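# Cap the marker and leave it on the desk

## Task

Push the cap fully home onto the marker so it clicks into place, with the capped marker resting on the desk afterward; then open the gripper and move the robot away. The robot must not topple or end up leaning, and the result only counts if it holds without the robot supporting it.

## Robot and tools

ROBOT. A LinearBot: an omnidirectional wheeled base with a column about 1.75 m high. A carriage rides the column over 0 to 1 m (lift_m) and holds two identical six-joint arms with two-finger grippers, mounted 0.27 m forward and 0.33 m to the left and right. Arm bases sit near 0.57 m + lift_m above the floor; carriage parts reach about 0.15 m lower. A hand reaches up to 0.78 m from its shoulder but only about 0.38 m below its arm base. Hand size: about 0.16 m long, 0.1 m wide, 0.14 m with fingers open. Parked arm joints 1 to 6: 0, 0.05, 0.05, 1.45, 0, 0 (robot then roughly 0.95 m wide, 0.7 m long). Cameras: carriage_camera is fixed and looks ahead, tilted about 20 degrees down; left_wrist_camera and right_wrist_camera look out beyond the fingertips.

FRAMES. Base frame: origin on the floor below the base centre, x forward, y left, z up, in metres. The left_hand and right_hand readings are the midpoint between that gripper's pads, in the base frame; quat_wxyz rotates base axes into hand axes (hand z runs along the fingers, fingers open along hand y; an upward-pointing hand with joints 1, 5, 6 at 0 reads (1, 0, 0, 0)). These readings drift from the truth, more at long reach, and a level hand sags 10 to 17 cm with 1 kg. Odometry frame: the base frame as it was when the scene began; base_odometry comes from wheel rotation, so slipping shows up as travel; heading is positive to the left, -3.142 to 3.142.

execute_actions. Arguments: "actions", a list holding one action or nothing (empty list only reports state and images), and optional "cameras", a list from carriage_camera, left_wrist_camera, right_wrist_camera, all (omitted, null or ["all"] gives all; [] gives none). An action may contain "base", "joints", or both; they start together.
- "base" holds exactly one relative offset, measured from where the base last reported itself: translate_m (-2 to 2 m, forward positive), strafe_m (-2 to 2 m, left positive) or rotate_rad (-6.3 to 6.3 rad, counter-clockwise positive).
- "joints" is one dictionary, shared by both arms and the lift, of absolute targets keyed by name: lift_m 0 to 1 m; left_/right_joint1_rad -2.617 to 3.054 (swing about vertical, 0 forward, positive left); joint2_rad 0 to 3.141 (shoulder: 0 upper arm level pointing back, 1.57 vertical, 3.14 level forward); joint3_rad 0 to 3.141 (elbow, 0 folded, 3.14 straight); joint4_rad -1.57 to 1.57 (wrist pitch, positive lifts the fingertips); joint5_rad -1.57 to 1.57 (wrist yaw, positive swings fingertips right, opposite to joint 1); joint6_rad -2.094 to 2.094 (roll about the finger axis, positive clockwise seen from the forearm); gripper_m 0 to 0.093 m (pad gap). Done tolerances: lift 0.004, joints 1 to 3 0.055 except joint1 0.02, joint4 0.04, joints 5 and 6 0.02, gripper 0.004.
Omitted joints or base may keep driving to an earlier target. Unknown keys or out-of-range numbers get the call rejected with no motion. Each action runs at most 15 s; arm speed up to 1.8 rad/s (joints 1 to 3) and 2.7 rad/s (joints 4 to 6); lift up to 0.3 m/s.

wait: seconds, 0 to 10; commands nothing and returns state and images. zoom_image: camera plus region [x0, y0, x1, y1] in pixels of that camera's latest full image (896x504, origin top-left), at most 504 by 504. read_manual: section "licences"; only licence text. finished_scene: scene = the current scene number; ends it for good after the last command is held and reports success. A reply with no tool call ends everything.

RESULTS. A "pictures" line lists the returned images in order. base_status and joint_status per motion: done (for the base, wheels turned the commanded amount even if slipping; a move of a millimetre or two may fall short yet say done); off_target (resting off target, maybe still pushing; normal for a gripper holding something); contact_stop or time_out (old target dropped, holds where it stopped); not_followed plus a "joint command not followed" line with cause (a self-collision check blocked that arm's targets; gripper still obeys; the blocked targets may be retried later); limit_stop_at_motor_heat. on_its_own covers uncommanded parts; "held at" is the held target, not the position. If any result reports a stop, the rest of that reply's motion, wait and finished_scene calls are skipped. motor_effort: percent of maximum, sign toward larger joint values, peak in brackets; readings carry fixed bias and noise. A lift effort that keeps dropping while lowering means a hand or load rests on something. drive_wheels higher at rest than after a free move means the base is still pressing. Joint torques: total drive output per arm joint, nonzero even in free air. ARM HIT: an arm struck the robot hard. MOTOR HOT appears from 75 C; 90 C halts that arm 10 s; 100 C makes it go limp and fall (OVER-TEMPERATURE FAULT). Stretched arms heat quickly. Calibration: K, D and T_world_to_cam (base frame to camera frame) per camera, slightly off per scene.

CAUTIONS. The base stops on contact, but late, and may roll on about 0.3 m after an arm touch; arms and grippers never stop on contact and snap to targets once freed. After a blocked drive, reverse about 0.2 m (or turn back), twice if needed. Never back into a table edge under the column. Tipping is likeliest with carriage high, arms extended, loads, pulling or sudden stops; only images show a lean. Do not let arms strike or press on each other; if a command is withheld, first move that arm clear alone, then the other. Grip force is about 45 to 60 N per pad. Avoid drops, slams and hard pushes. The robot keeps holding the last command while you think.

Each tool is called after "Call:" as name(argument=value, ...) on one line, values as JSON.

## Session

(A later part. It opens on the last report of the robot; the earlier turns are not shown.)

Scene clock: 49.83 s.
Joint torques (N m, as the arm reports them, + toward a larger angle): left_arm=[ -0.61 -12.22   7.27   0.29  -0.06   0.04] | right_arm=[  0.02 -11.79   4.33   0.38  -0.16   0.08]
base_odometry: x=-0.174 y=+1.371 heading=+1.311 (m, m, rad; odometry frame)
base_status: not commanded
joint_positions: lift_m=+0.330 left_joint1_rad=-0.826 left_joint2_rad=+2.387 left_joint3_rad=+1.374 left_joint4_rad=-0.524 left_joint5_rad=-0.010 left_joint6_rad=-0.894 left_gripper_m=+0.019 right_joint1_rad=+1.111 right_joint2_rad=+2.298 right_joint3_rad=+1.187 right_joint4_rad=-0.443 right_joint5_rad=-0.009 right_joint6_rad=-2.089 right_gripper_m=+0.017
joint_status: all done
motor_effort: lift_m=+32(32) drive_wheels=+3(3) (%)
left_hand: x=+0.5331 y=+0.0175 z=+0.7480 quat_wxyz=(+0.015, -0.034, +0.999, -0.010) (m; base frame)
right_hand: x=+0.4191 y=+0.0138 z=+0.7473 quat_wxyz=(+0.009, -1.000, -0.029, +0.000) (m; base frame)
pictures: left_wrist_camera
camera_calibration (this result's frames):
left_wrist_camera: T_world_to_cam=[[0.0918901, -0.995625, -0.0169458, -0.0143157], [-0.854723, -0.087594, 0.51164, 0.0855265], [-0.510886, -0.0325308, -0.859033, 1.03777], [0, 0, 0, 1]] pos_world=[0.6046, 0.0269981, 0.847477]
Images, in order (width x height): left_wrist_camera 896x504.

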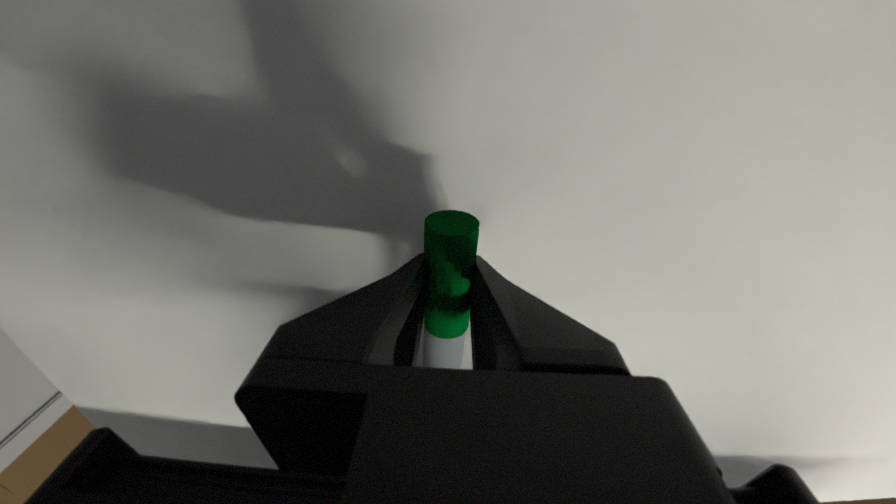

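Call:
execute_actions(actions=[{"joints":{"right_joint1_rad":1.05,"right_joint5_rad":0.18,"right_joint4_rad":-0.31,"right_joint3_rad":1.21,"right_joint2_rad":2.285,"left_joint1_rad":-0.884,"left_joint2_rad":2.42,"left_joint3_rad":1.33,"left_joint4_rad":-0.76,"left_joint5_rad":0.17}}])

Scene clock: 53.43 s.
Joint torques (N m, as the arm reports them, + toward a larger angle): left_arm=[ -0.54 -13.54   6.26   0.45  -0.07   0.01] | right_arm=[  0.18 -12.39   5.27   0.49  -0.07   0.09]
base_odometry: x=-0.174 y=+1.371 heading=+1.311 (m, m, rad; odometry frame)
base_status: not commanded
joint_positions: lift_m=+0.330 left_joint1_rad=-0.825 left_joint2_rad=+2.391 left_joint3_rad=+1.375 left_joint4_rad=-0.511 left_joint5_rad=-0.018 left_joint6_rad=-0.895 left_gripper_m=+0.019 right_joint1_rad=+1.106 right_joint2_rad=+2.297 right_joint3_rad=+1.187 right_joint4_rad=-0.441 right_joint5_rad=-0.003 right_joint6_rad=-2.089 right_gripper_m=+0.017
joint_status: left_joint1_rad not_followed (moved +0.000 of -0.058); left_joint2_rad not_followed (moved +0.004 of +0.033); left_joint3_rad not_followed (moved +0.000 of -0.044); left_joint4_rad not_followed (moved +0.013 of -0.236); left_joint5_rad not_followed (moved -0.008 of +0.180); right_joint1_rad not_followed (moved -0.005 of -0.061); right_joint2_rad not_followed (moved -0.001 of -0.013); right_joint3_rad not_followed (moved +0.000 of +0.023); right_joint4_rad not_followed (moved +0.002 of +0.133); right_joint5_rad not_followed (moved +0.005 of +0.189)
motor_effort: lift_m=+32(32) drive_wheels=-4(5) (%)
left_hand: x=+0.5359 y=+0.0168 z=+0.7466 quat_wxyz=(+0.021, -0.035, +0.999, -0.011) (m; base frame)
right_hand: x=+0.4217 y=+0.0134 z=+0.7476 quat_wxyz=(+0.010, -1.000, -0.027, -0.003) (m; base frame)
pictures: carriage_camera, left_wrist_camera, right_wrist_camera
joint command not followed: on one or more control steps a check withheld the commanded joint targets of the left arm, and it was not sent them on those steps. On the call's last step the targets were still withheld.
cause: the commanded joint targets would bring a part of the robot too close to another arm (this arm's wrist (the part past joint 4) and the other arm's wrist (the part past joint 4)); next, command targets that bring no part of the robot closer to that arm.
joint command not followed: on one or more control steps a check withheld the commanded joint targets of the right arm, and it was not sent them on those steps. On the call's last step the targets were still withheld.
cause: the commanded joint targets would bring a part of the robot too close to another arm (this arm's forearm (the part past joint 3) and the other arm's wrist (the part past joint 4)); next, command targets that bring no part of the robot closer to that arm.
camera_calibration (this result's frames):
carriage_camera: T_world_to_cam=[[0.0198054, -0.999667, 0.0165363, -0.0254581], [-0.358609, -0.0225418, -0.933216, 1.27413], [0.933278, 0.0125526, -0.358936, 0.287957], [0, 0, 0, 1]] pos_world=[0.188675, -0.000343101, 1.29282]
left_wrist_camera: T_world_to_cam=[[0.0939118, -0.995479, -0.0141867, -0.0184807], [-0.860805, -0.0883496, 0.501208, 0.0995969], [-0.500195, -0.0348574, -0.865211, 1.0369], [0, 0, 0, 1]] pos_world=[0.60612, 0.0265457, 0.846953]
right_wrist_camera: T_world_to_cam=[[-0.0501431, 0.997373, 0.0522842, -0.0353984], [0.789058, 0.00746865, 0.614273, -0.78994], [0.612269, 0.0720568, -0.787359, 0.455901], [0, 0, 0, 1]] pos_world=[0.3424, 0.0083544, 0.846048]
Images, in order (width x height): carriage_camera 896x504, left_wrist_camera 896x504, right_wrist_camera 896x504.

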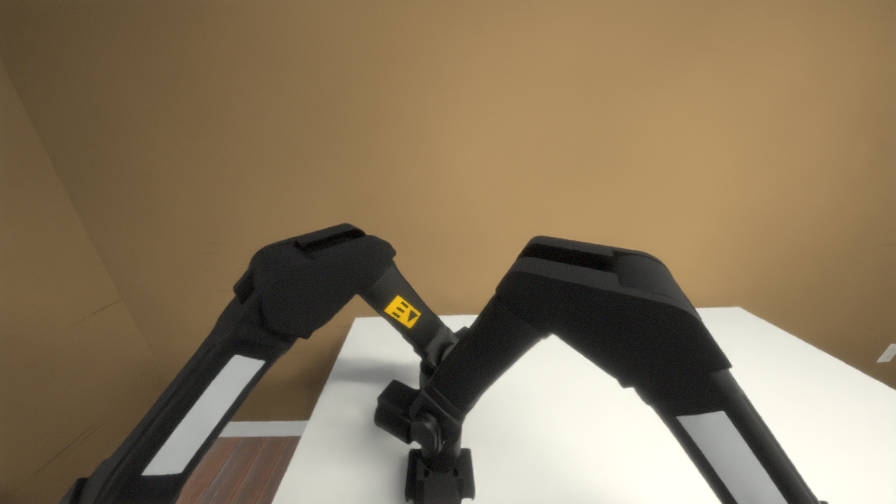

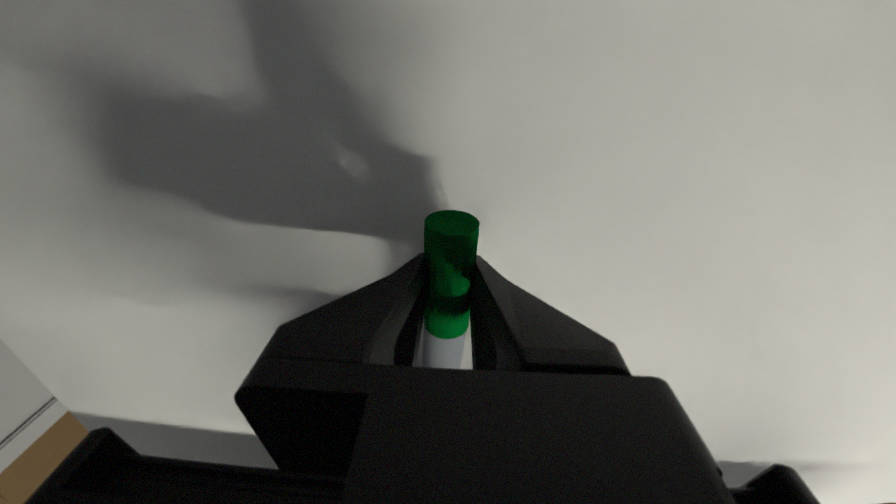

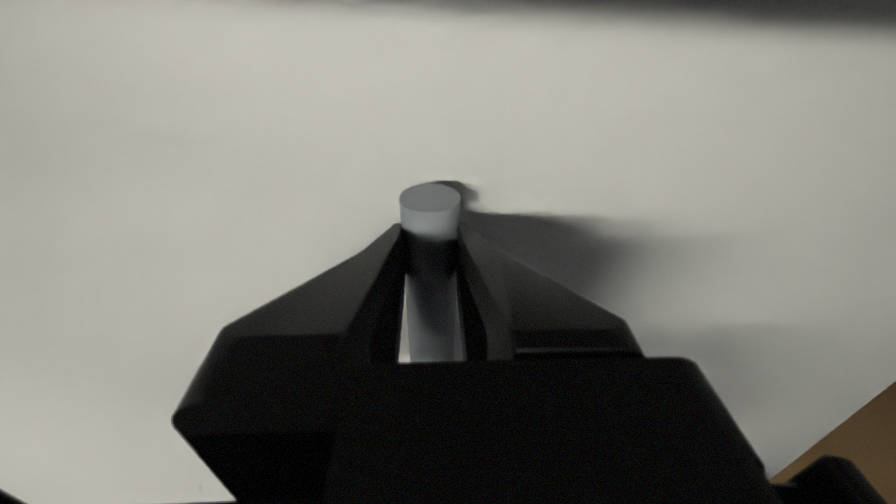

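Call:
execute_actions(actions=[{"joints":{"right_joint1_rad":1.106,"right_joint5_rad":0.1,"right_joint4_rad":-0.44,"right_joint3_rad":1.187,"right_joint2_rad":2.297,"left_joint1_rad":-0.79,"left_joint2_rad":2.40,"left_joint3_rad":1.385,"left_joint4_rad":-0.64,"left_joint5_rad":0.2}}], cameras=["left_wrist_camera"])

Scene clock: 56.60 s.
Joint torques (N m, as the arm reports them, + toward a larger angle): left_arm=[ -1.3  -12.82   5.97  -0.53   0.57   0.02] | right_arm=[ -1.46 -12.31   5.4    0.77   0.6    0.14]
base_odometry: x=-0.174 y=+1.371 heading=+1.311 (m, m, rad; odometry frame)
base_status: not commanded
joint_positions: lift_m=+0.330 left_joint1_rad=-0.776 left_joint2_rad=+2.391 left_joint3_rad=+1.388 left_joint4_rad=-0.538 left_joint5_rad=+0.132 left_joint6_rad=-0.891 left_gripper_m=+0.019 right_joint1_rad=+1.124 right_joint2_rad=+2.297 right_joint3_rad=+1.184 right_joint4_rad=-0.473 right_joint5_rad=+0.040 right_joint6_rad=-2.096 right_gripper_m=+0.017
joint_status: left_joint4_rad off_target (ended at -0.538, target -0.640); left_joint5_rad off_target (ended at +0.131, target +0.200); right_joint5_rad off_target (ended at +0.040, target +0.100); the others done
motor_effort: lift_m=+32(32) drive_wheels=-4(4) (%)
left_hand: x=+0.5312 y=+0.0133 z=+0.7503 quat_wxyz=(-0.039, -0.056, +0.996, -0.055) (m; base frame)
right_hand: x=+0.4186 y=+0.0047 z=+0.7473 quat_wxyz=(-0.016, -0.999, -0.040, -0.014) (m; base frame)
pictures: left_wrist_camera
joint command not followed: on one or more control steps a check withheld the commanded joint targets of the left arm, and it was not sent them on those steps.
cause: the commanded joint targets would bring a part of the robot too close to another arm (this arm's forearm (the part past joint 3) and the other arm's forearm (the part past joint 3)); next, command targets that bring no part of the robot closer to that arm.
joint command not followed: on one or more control steps a check withheld the commanded joint targets of the right arm, and it was not sent them on those steps.
cause: the commanded joint targets would bring a part of the robot too close to another arm (this arm's forearm (the part past joint 3) and the other arm's forearm (the part past joint 3)); next, command targets that bring no part of the robot closer to that arm.
camera_calibration (this result's frames):
left_wrist_camera: T_world_to_cam=[[0.136504, -0.988439, 0.0659917, -0.104373], [-0.792728, -0.0690406, 0.605653, -0.021407], [-0.594095, -0.134987, -0.792988, 1.03461], [0, 0, 0, 1]] pos_world=[0.611932, 0.035015, 0.840284]
Images, in order (width x height): left_wrist_camera 896x504.

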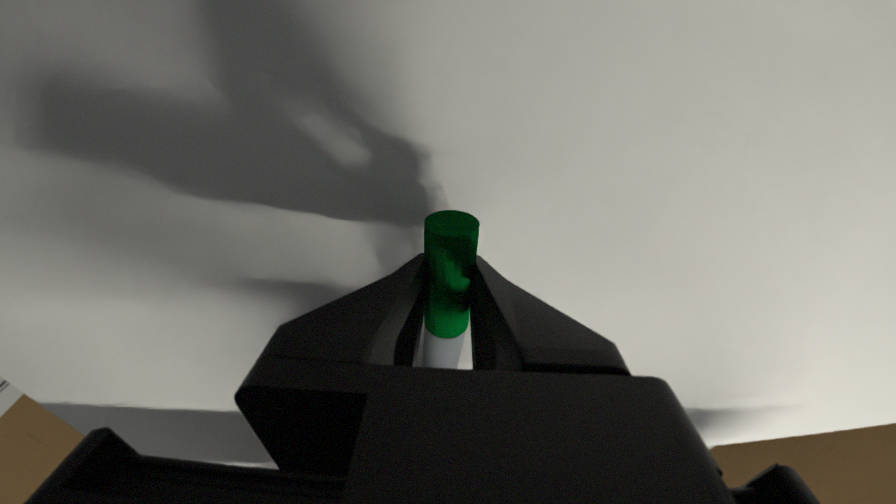

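Works. More force.

Call:
execute_actions(actions=[{"joints":{"right_joint1_rad":1.08,"right_joint5_rad":0.25,"right_joint4_rad":-0.32,"left_joint4_rad":-0.84,"left_joint5_rad":0.3}}], cameras=["left_wrist_camera","right_wrist_camera"])

Scene clock: 58.90 s.
Joint torques (N m, as the arm reports them, + toward a larger angle): left_arm=[ -3.   -12.79   3.72  -2.22   1.49  -0.07] | right_arm=[ -3.69 -12.33   5.47   1.87   1.82   0.18]
base_odometry: x=-0.174 y=+1.371 heading=+1.311 (m, m, rad; odometry frame)
base_status: not commanded
joint_positions: lift_m=+0.330 left_joint1_rad=-0.749 left_joint2_rad=+2.391 left_joint3_rad=+1.413 left_joint4_rad=-0.586 left_joint5_rad=+0.141 left_joint6_rad=-0.884 left_gripper_m=+0.019 right_joint1_rad=+1.125 right_joint2_rad=+2.297 right_joint3_rad=+1.184 right_joint4_rad=-0.437 right_joint5_rad=+0.086 right_joint6_rad=-2.101 right_gripper_m=+0.017
joint_status: left_joint4_rad off_target (ended at -0.586, target -0.840); left_joint5_rad off_target (ended at +0.141, target +0.300); right_joint1_rad off_target (ended at +1.126, target +1.080); right_joint4_rad off_target (ended at -0.437, target -0.320); right_joint5_rad off_target (ended at +0.086, target +0.250)
motor_effort: lift_m=+32(32) drive_wheels=-3(4) (%)
left_hand: x=+0.5373 y=+0.0205 z=+0.7551 quat_wxyz=(-0.049, -0.067, +0.995, -0.051) (m; base frame)
right_hand: x=+0.4291 y=+0.0097 z=+0.7478 quat_wxyz=(-0.011, -0.998, -0.042, -0.043) (m; base frame)
pictures: left_wrist_camera, right_wrist_camera
camera_calibration (this result's frames):
left_wrist_camera: T_world_to_cam=[[0.158079, -0.985924, 0.0544466, -0.101337], [-0.777352, -0.0902575, 0.622557, -0.0395944], [-0.60888, -0.140738, -0.780678, 1.0418], [0, 0, 0, 1]] pos_world=[0.619574, 0.0431363, 0.84348]
right_wrist_camera: T_world_to_cam=[[-0.0819582, 0.996597, 0.00881289, 0.0148047], [0.736229, 0.0545812, 0.674528, -0.818784], [0.671752, 0.0617714, -0.738196, 0.389555], [0, 0, 0, 1]] pos_world=[0.342341, 0.00587251, 0.839731]
Images, in order (width x height): left_wrist_camera 896x504, right_wrist_camera 896x504.

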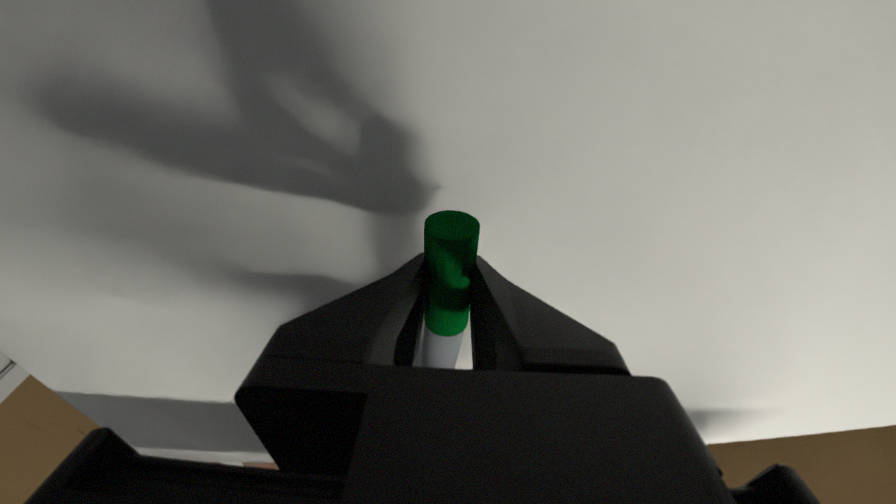

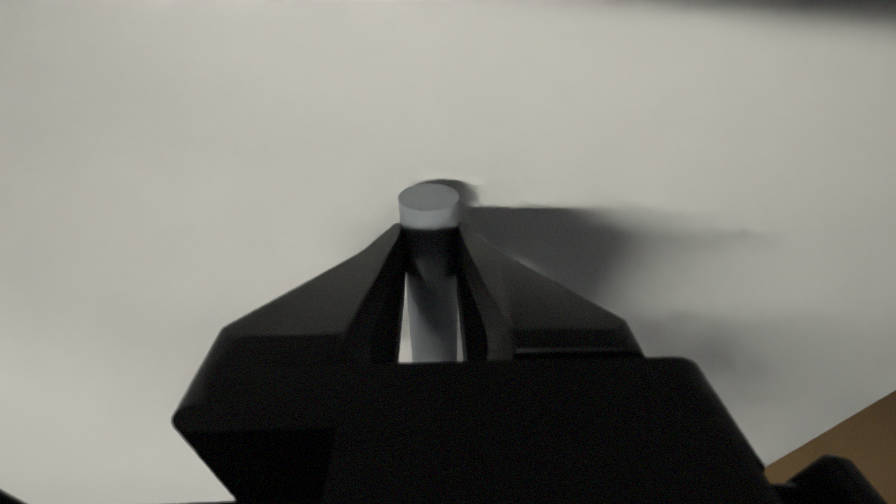

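Call:
execute_actions(actions=[{"joints":{"right_joint1_rad":1.04,"right_joint5_rad":0.42,"right_joint4_rad":-0.2,"left_joint4_rad":-1.1,"left_joint5_rad":0.44,"left_joint6_rad":-0.83,"left_joint2_rad":2.43}}], cameras=["left_wrist_camera","right_wrist_camera"])

Scene clock: 60.73 s.
Joint torques (N m, as the arm reports them, + toward a larger angle): left_arm=[ -1.16 -12.79   5.44   0.06   0.23  -0.01] | right_arm=[  0.01 -12.01   4.82   0.76   0.3    0.04]
base_odometry: x=-0.174 y=+1.371 heading=+1.311 (m, m, rad; odometry frame)
base_status: not commanded
joint_positions: lift_m=+0.330 left_joint1_rad=-0.747 left_joint2_rad=+2.393 left_joint3_rad=+1.425 left_joint4_rad=-0.595 left_joint5_rad=+0.163 left_joint6_rad=-0.847 left_gripper_m=+0.019 right_joint1_rad=+1.125 right_joint2_rad=+2.293 right_joint3_rad=+1.191 right_joint4_rad=-0.463 right_joint5_rad=+0.057 right_joint6_rad=-2.095 right_gripper_m=+0.017
joint_status: left_joint2_rad not_followed (moved +0.002 of +0.039); left_joint4_rad not_followed (moved -0.009 of -0.514); left_joint5_rad not_followed (moved +0.022 of +0.299); left_joint6_rad not_followed (moved +0.037 of +0.054); right_joint1_rad not_followed (moved +0.000 of -0.085); right_joint4_rad not_followed (moved -0.026 of +0.237); right_joint5_rad not_followed (moved -0.029 of +0.334)
motor_effort: lift_m=+32(32) drive_wheels=-3(7) (%)
left_hand: x=+0.5368 y=+0.0166 z=+0.7572 quat_wxyz=(-0.056, -0.050, +0.995, -0.060) (m; base frame)
right_hand: x=+0.4235 y=+0.0094 z=+0.7499 quat_wxyz=(-0.011, -0.999, -0.039, -0.026) (m; base frame)
pictures: left_wrist_camera, right_wrist_camera
joint command not followed: on one or more control steps a check withheld the commanded joint targets of the left arm, and it was not sent them on those steps. On the call's last step the targets were still withheld.
cause: the commanded joint targets would bring a part of the robot too close to another arm (this arm's wrist (the part past joint 5) and the other arm's wrist (the part past joint 4)); next, command targets that bring no part of the robot closer to that arm.
joint command not followed: on one or more control steps a check withheld the commanded joint targets of the right arm, and it was not sent them on those steps. On the call's last step the targets were still withheld.
cause: the commanded joint targets would bring a part of the robot too close to another arm (this arm's wrist (the part past joint 4) and the other arm's wrist (the part past joint 5)); next, command targets that bring no part of the robot closer to that arm.
camera_calibration (this result's frames):
left_wrist_camera: T_world_to_cam=[[0.124322, -0.989547, 0.0730754, -0.101072], [-0.773381, -0.0504977, 0.631926, -0.0515199], [-0.621631, -0.135077, -0.771576, 1.04246], [0, 0, 0, 1]] pos_world=[0.620745, 0.0381953, 0.844278]
right_wrist_camera: T_world_to_cam=[[-0.0759711, 0.997058, 0.0102072, 0.0110182], [0.758245, 0.0511208, 0.649963, -0.806945], [0.647529, 0.0571179, -0.759897, 0.421539], [0, 0, 0, 1]] pos_world=[0.33974, 0.0061885, 0.844698]
Images, in order (width x height): left_wrist_camera 896x504, right_wrist_camera 896x504.

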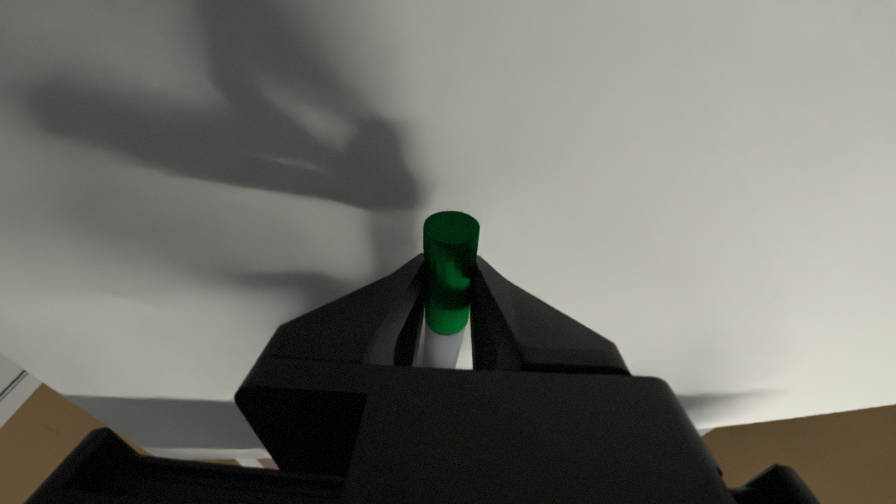

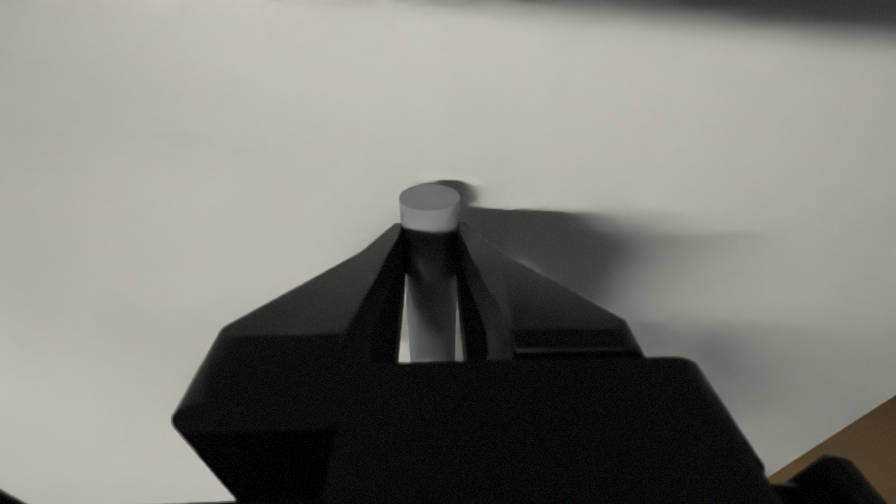

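Call:
execute_actions(actions=[{"joints":{"right_joint1_rad":1.10,"right_joint5_rad":0.15,"right_joint4_rad":-0.39,"left_joint1_rad":-0.69,"left_joint4_rad":-0.95,"left_joint5_rad":0.4,"left_joint6_rad":-0.77,"left_joint2_rad":2.5,"left_joint3_rad":1.56}}], cameras=["left_wrist_camera"])

Call:
execute_actions(actions=[{"joints":{"right_joint1_rad":1.04,"right_joint5_rad":0.42,"right_joint4_rad":-0.22,"left_joint4_rad":-1.35,"left_joint5_rad":0.66,"left_joint2_rad":2.53}}], cameras=["left_wrist_camera","right_wrist_camera"])

Scene clock: 68.20 s.
Joint torques (N m, as the arm reports them, + toward a larger angle): left_arm=[ -1.4  -12.9    5.3   -1.53   0.86  -0.04] | right_arm=[ -2.53 -12.     5.76   1.04   0.94   0.19]
base_odometry: x=-0.174 y=+1.371 heading=+1.311 (m, m, rad; odometry frame)
base_status: not commanded
joint_positions: lift_m=+0.330 left_joint1_rad=-0.675 left_joint2_rad=+2.485 left_joint3_rad=+1.572 left_joint4_rad=-0.793 left_joint5_rad=+0.316 left_joint6_rad=-0.766 left_gripper_m=+0.019 right_joint1_rad=+1.132 right_joint2_rad=+2.293 right_joint3_rad=+1.180 right_joint4_rad=-0.436 right_joint5_rad=+0.063 right_joint6_rad=-2.101 right_gripper_m=+0.017
joint_status: left_joint4_rad off_target (ended at -0.793, target -0.950); left_joint5_rad off_target (ended at +0.316, target +0.400); right_joint1_rad off_target (ended at +1.132, target +1.100); right_joint4_rad off_target (ended at -0.436, target -0.390); right_joint5_rad off_target (ended at +0.064, target +0.150); the others done
motor_effort: lift_m=+31(32) drive_wheels=+3(4) (%)
left_hand: x=+0.5339 y=+0.0233 z=+0.7575 quat_wxyz=(-0.154, -0.055, +0.984, -0.074) (m; base frame)
right_hand: x=+0.4234 y=+0.0116 z=+0.7483 quat_wxyz=(-0.005, -0.998, -0.045, -0.033) (m; base frame)
pictures: left_wrist_camera
joint command not followed: on one or more control steps a check withheld the commanded joint targets of the left arm, and it was not sent them on those steps.
cause: the commanded joint targets would bring a part of the robot too close to another arm (this arm's wrist (the part past joint 5) and the other arm's wrist (the part past joint 4)); next, command targets that bring no part of the robot closer to that arm.
joint command not followed: on one or more control steps a check withheld the commanded joint targets of the right arm, and it was not sent them on those steps.
cause: the commanded joint targets would bring a part of the robot too close to another arm (this arm's wrist (the part past joint 4) and the other arm's wrist (the part past joint 5)); next, command targets that bring no part of the robot closer to that arm.
camera_calibration (this result's frames):
left_wrist_camera: T_world_to_cam=[[0.142222, -0.986189, 0.0848734, -0.112767], [-0.634911, -0.0251079, 0.772177, -0.234346], [-0.759382, -0.163708, -0.629714, 1.00859], [0, 0, 0, 1]] pos_world=[0.633155, 0.0480203, 0.825651]
Images, in order (width x height): left_wrist_camera 896x504.

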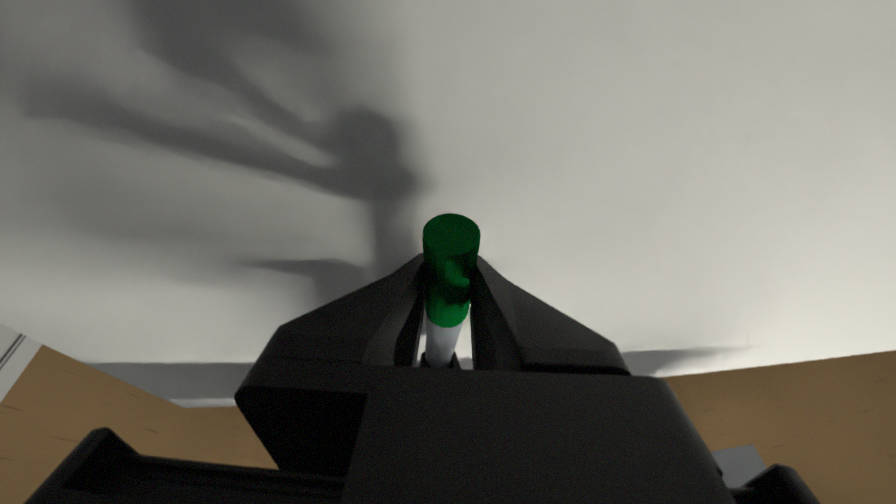

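Scene clock: 79.03 s.
Joint torques (N m, as the arm reports them, + toward a larger angle): left_arm=[ -0.55 -14.96   7.88   0.81   0.14   0.02] | right_arm=[ -0.66 -12.7    6.49   1.08   0.28   0.13]
base_odometry: x=-0.174 y=+1.371 heading=+1.311 (m, m, rad; odometry frame)
base_status: not commanded
joint_positions: lift_m=+0.330 left_joint1_rad=-0.541 left_joint2_rad=+2.420 left_joint3_rad=+1.747 left_joint4_rad=-0.727 left_joint5_rad=+0.388 left_joint6_rad=-0.673 left_gripper_m=+0.019 right_joint1_rad=+1.049 right_joint2_rad=+2.296 right_joint3_rad=+1.176 right_joint4_rad=-0.225 right_joint5_rad=+0.413 right_joint6_rad=-2.094 right_gripper_m=+0.017
joint_status: left_joint2_rad not_followed (moved -0.066 of +0.045); left_joint4_rad not_followed (moved +0.067 of -0.557); left_joint5_rad not_followed (moved +0.072 of +0.344); the others done
motor_effort: lift_m=+32(33) drive_wheels=+3(11) (%)
left_hand: x=+0.6432 y=+0.0048 z=+0.8278 quat_wxyz=(-0.041, -0.048, +0.977, -0.205) (m; base frame)
right_hand: x=+0.5227 y=+0.0076 z=+0.7665 quat_wxyz=(-0.006, -0.973, +0.023, -0.231) (m; base frame)
pictures: left_wrist_camera, right_wrist_camera
joint command not followed: on one or more control steps a check withheld the commanded joint targets of the left arm, and it was not sent them on those steps. On the call's last step the targets were still withheld.
cause: the commanded joint targets would bring a part of the robot too close to another arm (this arm's wrist (the part past joint 5) and the other arm's wrist (the part past joint 4)); next, command targets that bring no part of the robot closer to that arm.
camera_calibration (this result's frames):
left_wrist_camera: T_world_to_cam=[[0.130477, -0.923685, 0.360253, -0.373195], [-0.800011, 0.116541, 0.588559, 0.0378111], [-0.585627, -0.365, -0.723752, 1.09991], [0, 0, 0, 1]] pos_world=[0.723082, 0.0523476, 0.908256]
right_wrist_camera: T_world_to_cam=[[0.0351032, 0.998939, 0.0298239, -0.0529036], [0.431621, -0.0420694, 0.901074, -0.913841], [0.901372, -0.0187579, -0.43264, -0.0129305], [0, 0, 0, 1]] pos_world=[0.407945, 0.0141601, 0.819421]
Images, in order (width x height): left_wrist_camera 896x504, right_wrist_camera 896x504.

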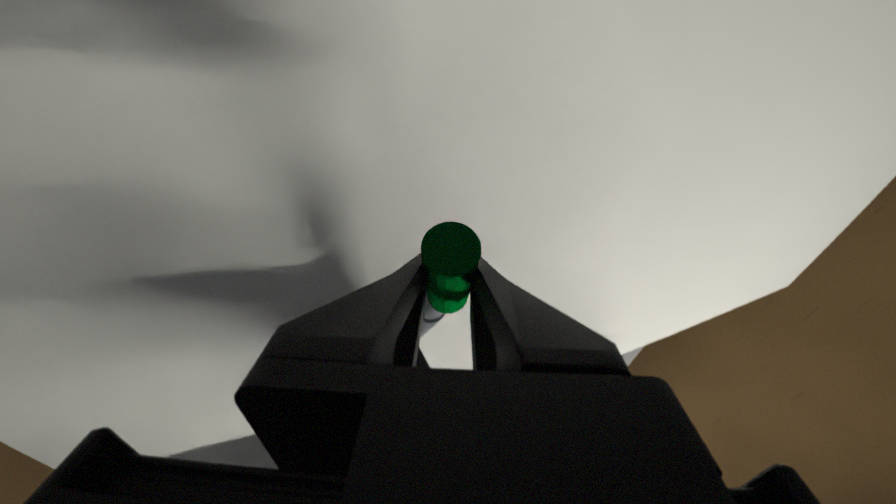

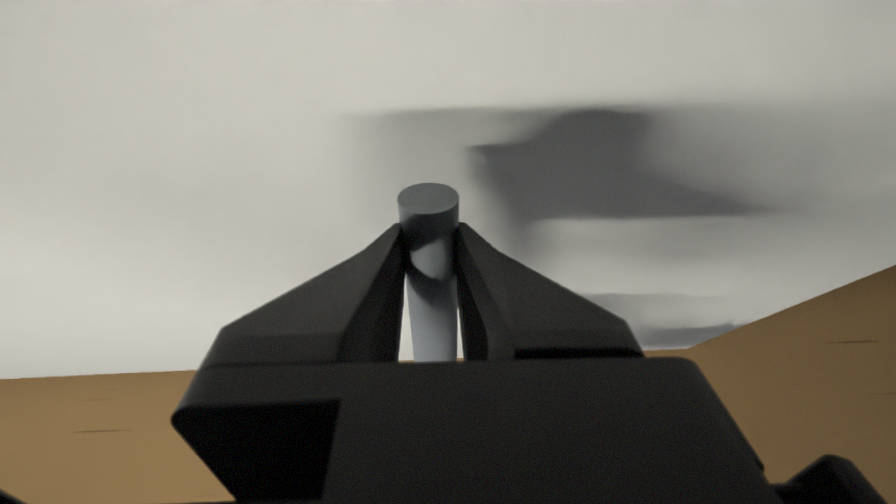

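Call:
execute_actions(actions=[{"joints":{"right_joint1_rad":1.10,"right_joint5_rad":0.12,"right_joint4_rad":-0.41,"left_joint1_rad":-0.67,"left_joint4_rad":-0.78,"left_joint5_rad":0.3,"left_joint6_rad":-0.77,"left_joint2_rad":2.46,"left_joint3_rad":1.57}}], cameras=["left_wrist_camera"])

Scene clock: 83.67 s.
Joint torques (N m, as the arm reports them, + toward a larger angle): left_arm=[ -0.24 -12.97   4.83   0.44  -0.13  -0.03] | right_arm=[ -0.02 -12.26   6.17   0.61   0.3    0.15]
base_odometry: x=-0.174 y=+1.371 heading=+1.311 (m, m, rad; odometry frame)
base_status: not commanded
joint_positions: lift_m=+0.330 left_joint1_rad=-0.674 left_joint2_rad=+2.443 left_joint3_rad=+1.589 left_joint4_rad=-0.789 left_joint5_rad=+0.315 left_joint6_rad=-0.767 left_gripper_m=+0.019 right_joint1_rad=+1.101 right_joint2_rad=+2.296 right_joint3_rad=+1.176 right_joint4_rad=-0.419 right_joint5_rad=+0.091 right_joint6_rad=-2.096 right_gripper_m=+0.017
joint_status: right_joint5_rad off_target (ended at +0.092, target +0.120); the others done
motor_effort: lift_m=+31(31) drive_wheels=+3(3) (%)
left_hand: x=+0.5479 y=+0.0129 z=+0.7767 quat_wxyz=(-0.130, -0.051, +0.986, -0.095) (m; base frame)
right_hand: x=+0.4382 y=+0.0058 z=+0.7470 quat_wxyz=(-0.008, -0.998, -0.027, -0.048) (m; base frame)
pictures: left_wrist_camera
camera_calibration (this result's frames):
left_wrist_camera: T_world_to_cam=[[0.13858, -0.981622, 0.131204, -0.1606], [-0.67309, 0.00382574, 0.739551, -0.194685], [-0.726461, -0.190799, -0.660189, 1.0356], [0, 0, 0, 1]] pos_world=[0.643538, 0.040688, 0.848743]
Images, in order (width x height): left_wrist_camera 896x504.

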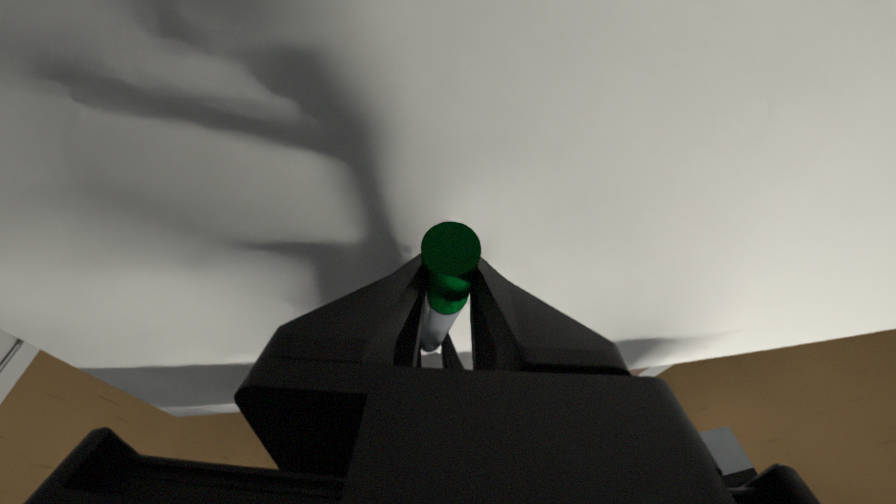

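Call:
execute_actions(actions=[{"joints":{"left_gripper_m":0.05,"lift_m":0.36}}], cameras=[])

Call:
execute_actions(actions=[{"joints":{"left_joint3_rad":1.9}}], cameras=[])

Call:
execute_actions(actions=[{"joints":{"left_joint1_rad":0,"left_joint2_rad":1.5,"left_joint3_rad":0.8,"left_joint4_rad":0.7,"left_joint5_rad":1.0,"left_joint6_rad":0,"left_gripper_m":0.005,"right_joint1_rad":0.4,"right_joint5_rad":0,"right_joint4_rad":-0.47,"right_joint6_rad":1.57}}], cameras=["carriage_camera"])

Scene clock: 87.47 s.
Joint torques (N m, as the arm reports them, + toward a larger angle): left_arm=[ -0.35 -13.28   4.87   0.41  -0.03  -0.03] | right_arm=[ -0.04 -12.42   6.1    0.57   0.15   0.14]
base_odometry: x=-0.174 y=+1.371 heading=+1.311 (m, m, rad; odometry frame)
base_status: not commanded
joint_positions: lift_m=+0.360 left_joint1_rad=-0.674 left_joint2_rad=+2.447 left_joint3_rad=+1.588 left_joint4_rad=-0.785 left_joint5_rad=+0.308 left_joint6_rad=-0.767 left_gripper_m=+0.050 right_joint1_rad=+1.101 right_joint2_rad=+2.297 right_joint3_rad=+1.176 right_joint4_rad=-0.416 right_joint5_rad=+0.108 right_joint6_rad=-2.096 right_gripper_m=+0.017
joint_status: all done
motor_effort: lift_m=+33(40) drive_wheels=+3(3) (%)
left_hand: x=+0.5482 y=+0.0142 z=+0.8041 quat_wxyz=(-0.128, -0.052, +0.986, -0.091) (m; base frame)
right_hand: x=+0.4410 y=+0.0050 z=+0.7769 quat_wxyz=(-0.011, -0.998, -0.027, -0.055) (m; base frame)
pictures: none
No camera images: the call's "cameras" was empty. Leave "cameras" out to get every camera's image.

Scene clock: 88.40 s.
Joint torques (N m, as the arm reports them, + toward a larger angle): left_arm=[ -0.03 -15.59   8.62   1.     0.02   0.  ] | right_arm=[  0.09 -12.3    6.13   0.59   0.06   0.08]
base_odometry: x=-0.174 y=+1.371 heading=+1.311 (m, m, rad; odometry frame)
base_status: not commanded
joint_positions: lift_m=+0.360 left_joint1_rad=-0.674 left_joint2_rad=+2.458 left_joint3_rad=+1.897 left_joint4_rad=-0.772 left_joint5_rad=+0.300 left_joint6_rad=-0.767 left_gripper_m=+0.050 right_joint1_rad=+1.101 right_joint2_rad=+2.297 right_joint3_rad=+1.176 right_joint4_rad=-0.417 right_joint5_rad=+0.115 right_joint6_rad=-2.088 right_gripper_m=+0.017
joint_status: all done
motor_effort: lift_m=+33(33) drive_wheels=+3(3) (%)
left_hand: x=+0.6344 y=-0.0529 z=+0.8746 quat_wxyz=(-0.010, -0.028, +0.982, -0.189) (m; base frame)
right_hand: x=+0.4420 y=+0.0043 z=+0.7770 quat_wxyz=(-0.013, -0.998, -0.022, -0.058) (m; base frame)
pictures: none
No camera images: the call's "cameras" was empty. Leave "cameras" out to get every camera's image.

Scene clock: 90.93 s.
Joint torques (N m, as the arm reports them, + toward a larger angle): left_arm=[-0.16 -7.98  7.84  2.24 -0.07  0.03] | right_arm=[  0.4  -12.34   6.11   0.33   0.09   0.13]
base_odometry: x=-0.174 y=+1.371 heading=+1.311 (m, m, rad; odometry frame)
base_status: not commanded
joint_positions: lift_m=+0.360 left_joint1_rad=-0.006 left_joint2_rad=+1.508 left_joint3_rad=+0.812 left_joint4_rad=+0.694 left_joint5_rad=+0.996 left_joint6_rad=-0.004 left_gripper_m=+0.005 right_joint1_rad=+0.396 right_joint2_rad=+2.297 right_joint3_rad=+1.176 right_joint4_rad=-0.461 right_joint5_rad=+0.000 right_joint6_rad=+1.565 right_gripper_m=+0.017
joint_status: all done
motor_effort: lift_m=+33(33) drive_wheels=-4(5) (%)
left_hand: x=+0.6562 y=+0.1648 z=+1.1709 quat_wxyz=(+0.619, +0.338, +0.621, -0.341) (m; base frame)
right_hand: x=+0.5855 y=-0.1753 z=+0.7758 quat_wxyz=(-0.003, +0.552, +0.834, -0.005) (m; base frame)
pictures: carriage_camera
camera_calibration (this result's frames):
carriage_camera: T_world_to_cam=[[0.0198054, -0.999667, 0.0165363, -0.0259529], [-0.358609, -0.0225418, -0.933216, 1.30205], [0.933278, 0.0125526, -0.358936, 0.298697], [0, 0, 0, 1]] pos_world=[0.188675, -0.000343101, 1.32274]
Images, in order (width x height): carriage_camera 896x504.

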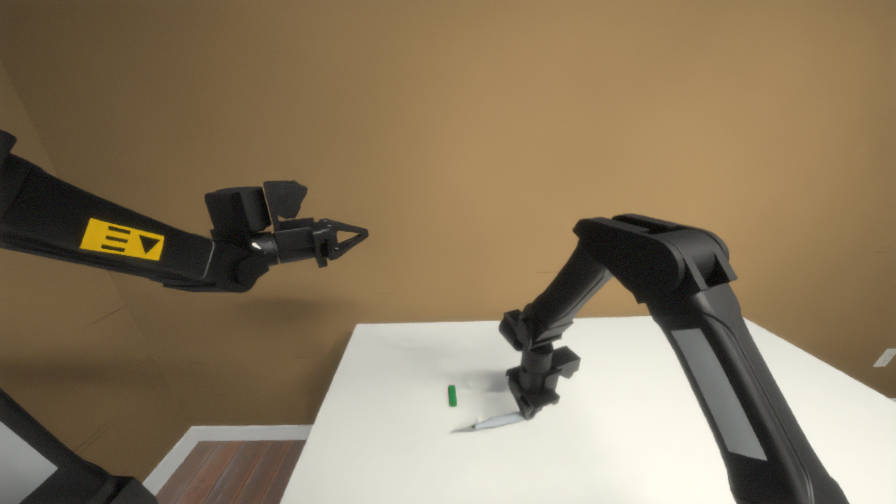

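Call:
execute_actions(actions=[{"base":{"strafe_m":-0.2},"joints":{"left_joint1_rad":-0.294,"left_joint2_rad":2.5,"left_joint3_rad":1.583,"left_joint4_rad":-0.65,"left_joint5_rad":0,"left_joint6_rad":-0.29,"left_gripper_m":0.06,"right_joint1_rad":0.0,"right_joint2_rad":1.5,"right_joint3_rad":0.8,"right_joint4_rad":0.7}}])

Scene clock: 96.27 s.
Joint torques (N m, as the arm reports them, + toward a larger angle): left_arm=[ -0.34 -14.54   7.78   0.47  -0.18  -0.05] | right_arm=[-0.06 -8.04  8.07  2.68  0.01  0.07]
base_odometry: x=+0.020 y=+1.320 heading=+1.311 (m, m, rad; odometry frame)
base_status: done
joint_positions: lift_m=+0.360 left_joint1_rad=-0.297 left_joint2_rad=+2.503 left_joint3_rad=+1.570 left_joint4_rad=-0.643 left_joint5_rad=+0.005 left_joint6_rad=-0.286 left_gripper_m=+0.060 right_joint1_rad=+0.000 right_joint2_rad=+1.501 right_joint3_rad=+0.813 right_joint4_rad=+0.699 right_joint5_rad=+0.000 right_joint6_rad=+1.565 right_gripper_m=+0.017
joint_status: all done
motor_effort: lift_m=+33(33) drive_wheels=-1(7) (%)
left_hand: x=+0.6656 y=+0.1862 z=+0.7692 quat_wxyz=(-0.003, +0.005, +1.000, -0.002) (m; base frame)
right_hand: x=+0.7345 y=-0.3113 z=+1.1756 quat_wxyz=(+0.504, +0.496, +0.499, +0.501) (m; base frame)
pictures: carriage_camera, left_wrist_camera, right_wrist_camera
camera_calibration (this result's frames):
carriage_camera: T_world_to_cam=[[0.0198054, -0.999667, 0.0165363, -0.0259529], [-0.358609, -0.0225418, -0.933216, 1.30205], [0.933278, 0.0125526, -0.358936, 0.298697], [0, 0, 0, 1]] pos_world=[0.188675, -0.000343101, 1.32274]
left_wrist_camera: T_world_to_cam=[[0.0118679, -0.999339, -0.0343755, 0.209163], [-0.840191, -0.0286058, 0.541536, 0.158995], [-0.542161, 0.0224551, -0.839974, 1.12512], [0, 0, 0, 1]] pos_world=[0.741097, 0.188308, 0.866157]
right_wrist_camera: T_world_to_cam=[[-0.0220941, -0.00176063, -0.999754, 1.18688], [-0.609373, 0.792792, 0.0120707, 0.682311], [0.792575, 0.60949, -0.0185889, -0.244127], [0, 0, 0, 1]] pos_world=[0.635494, -0.390048, 1.17382]
Images, in order (width x height): carriage_camera 896x504, left_wrist_camera 896x504, right_wrist_camera 896x504.

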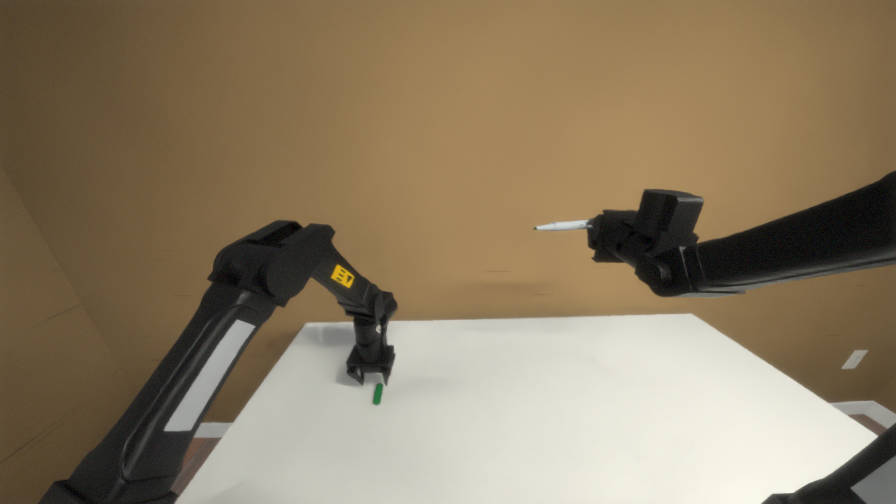

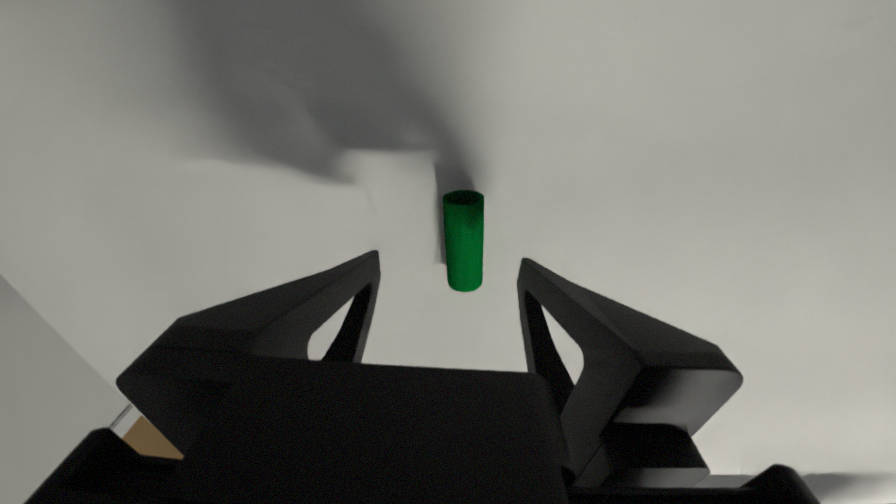

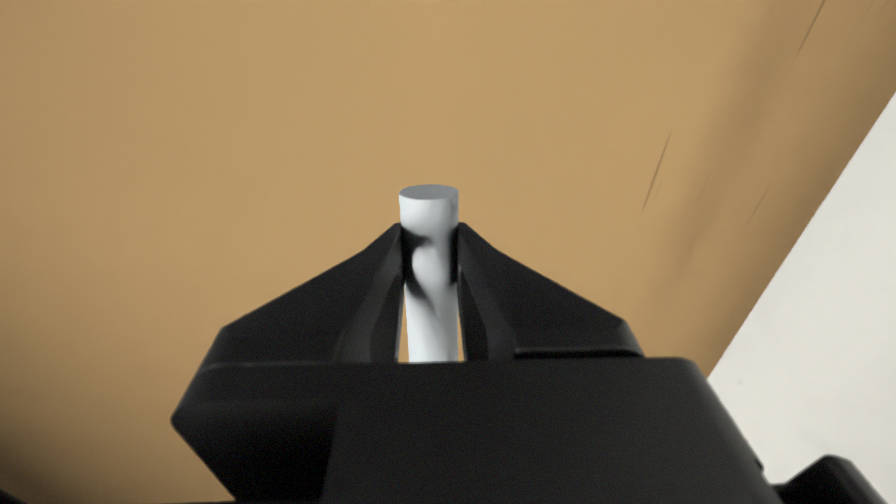

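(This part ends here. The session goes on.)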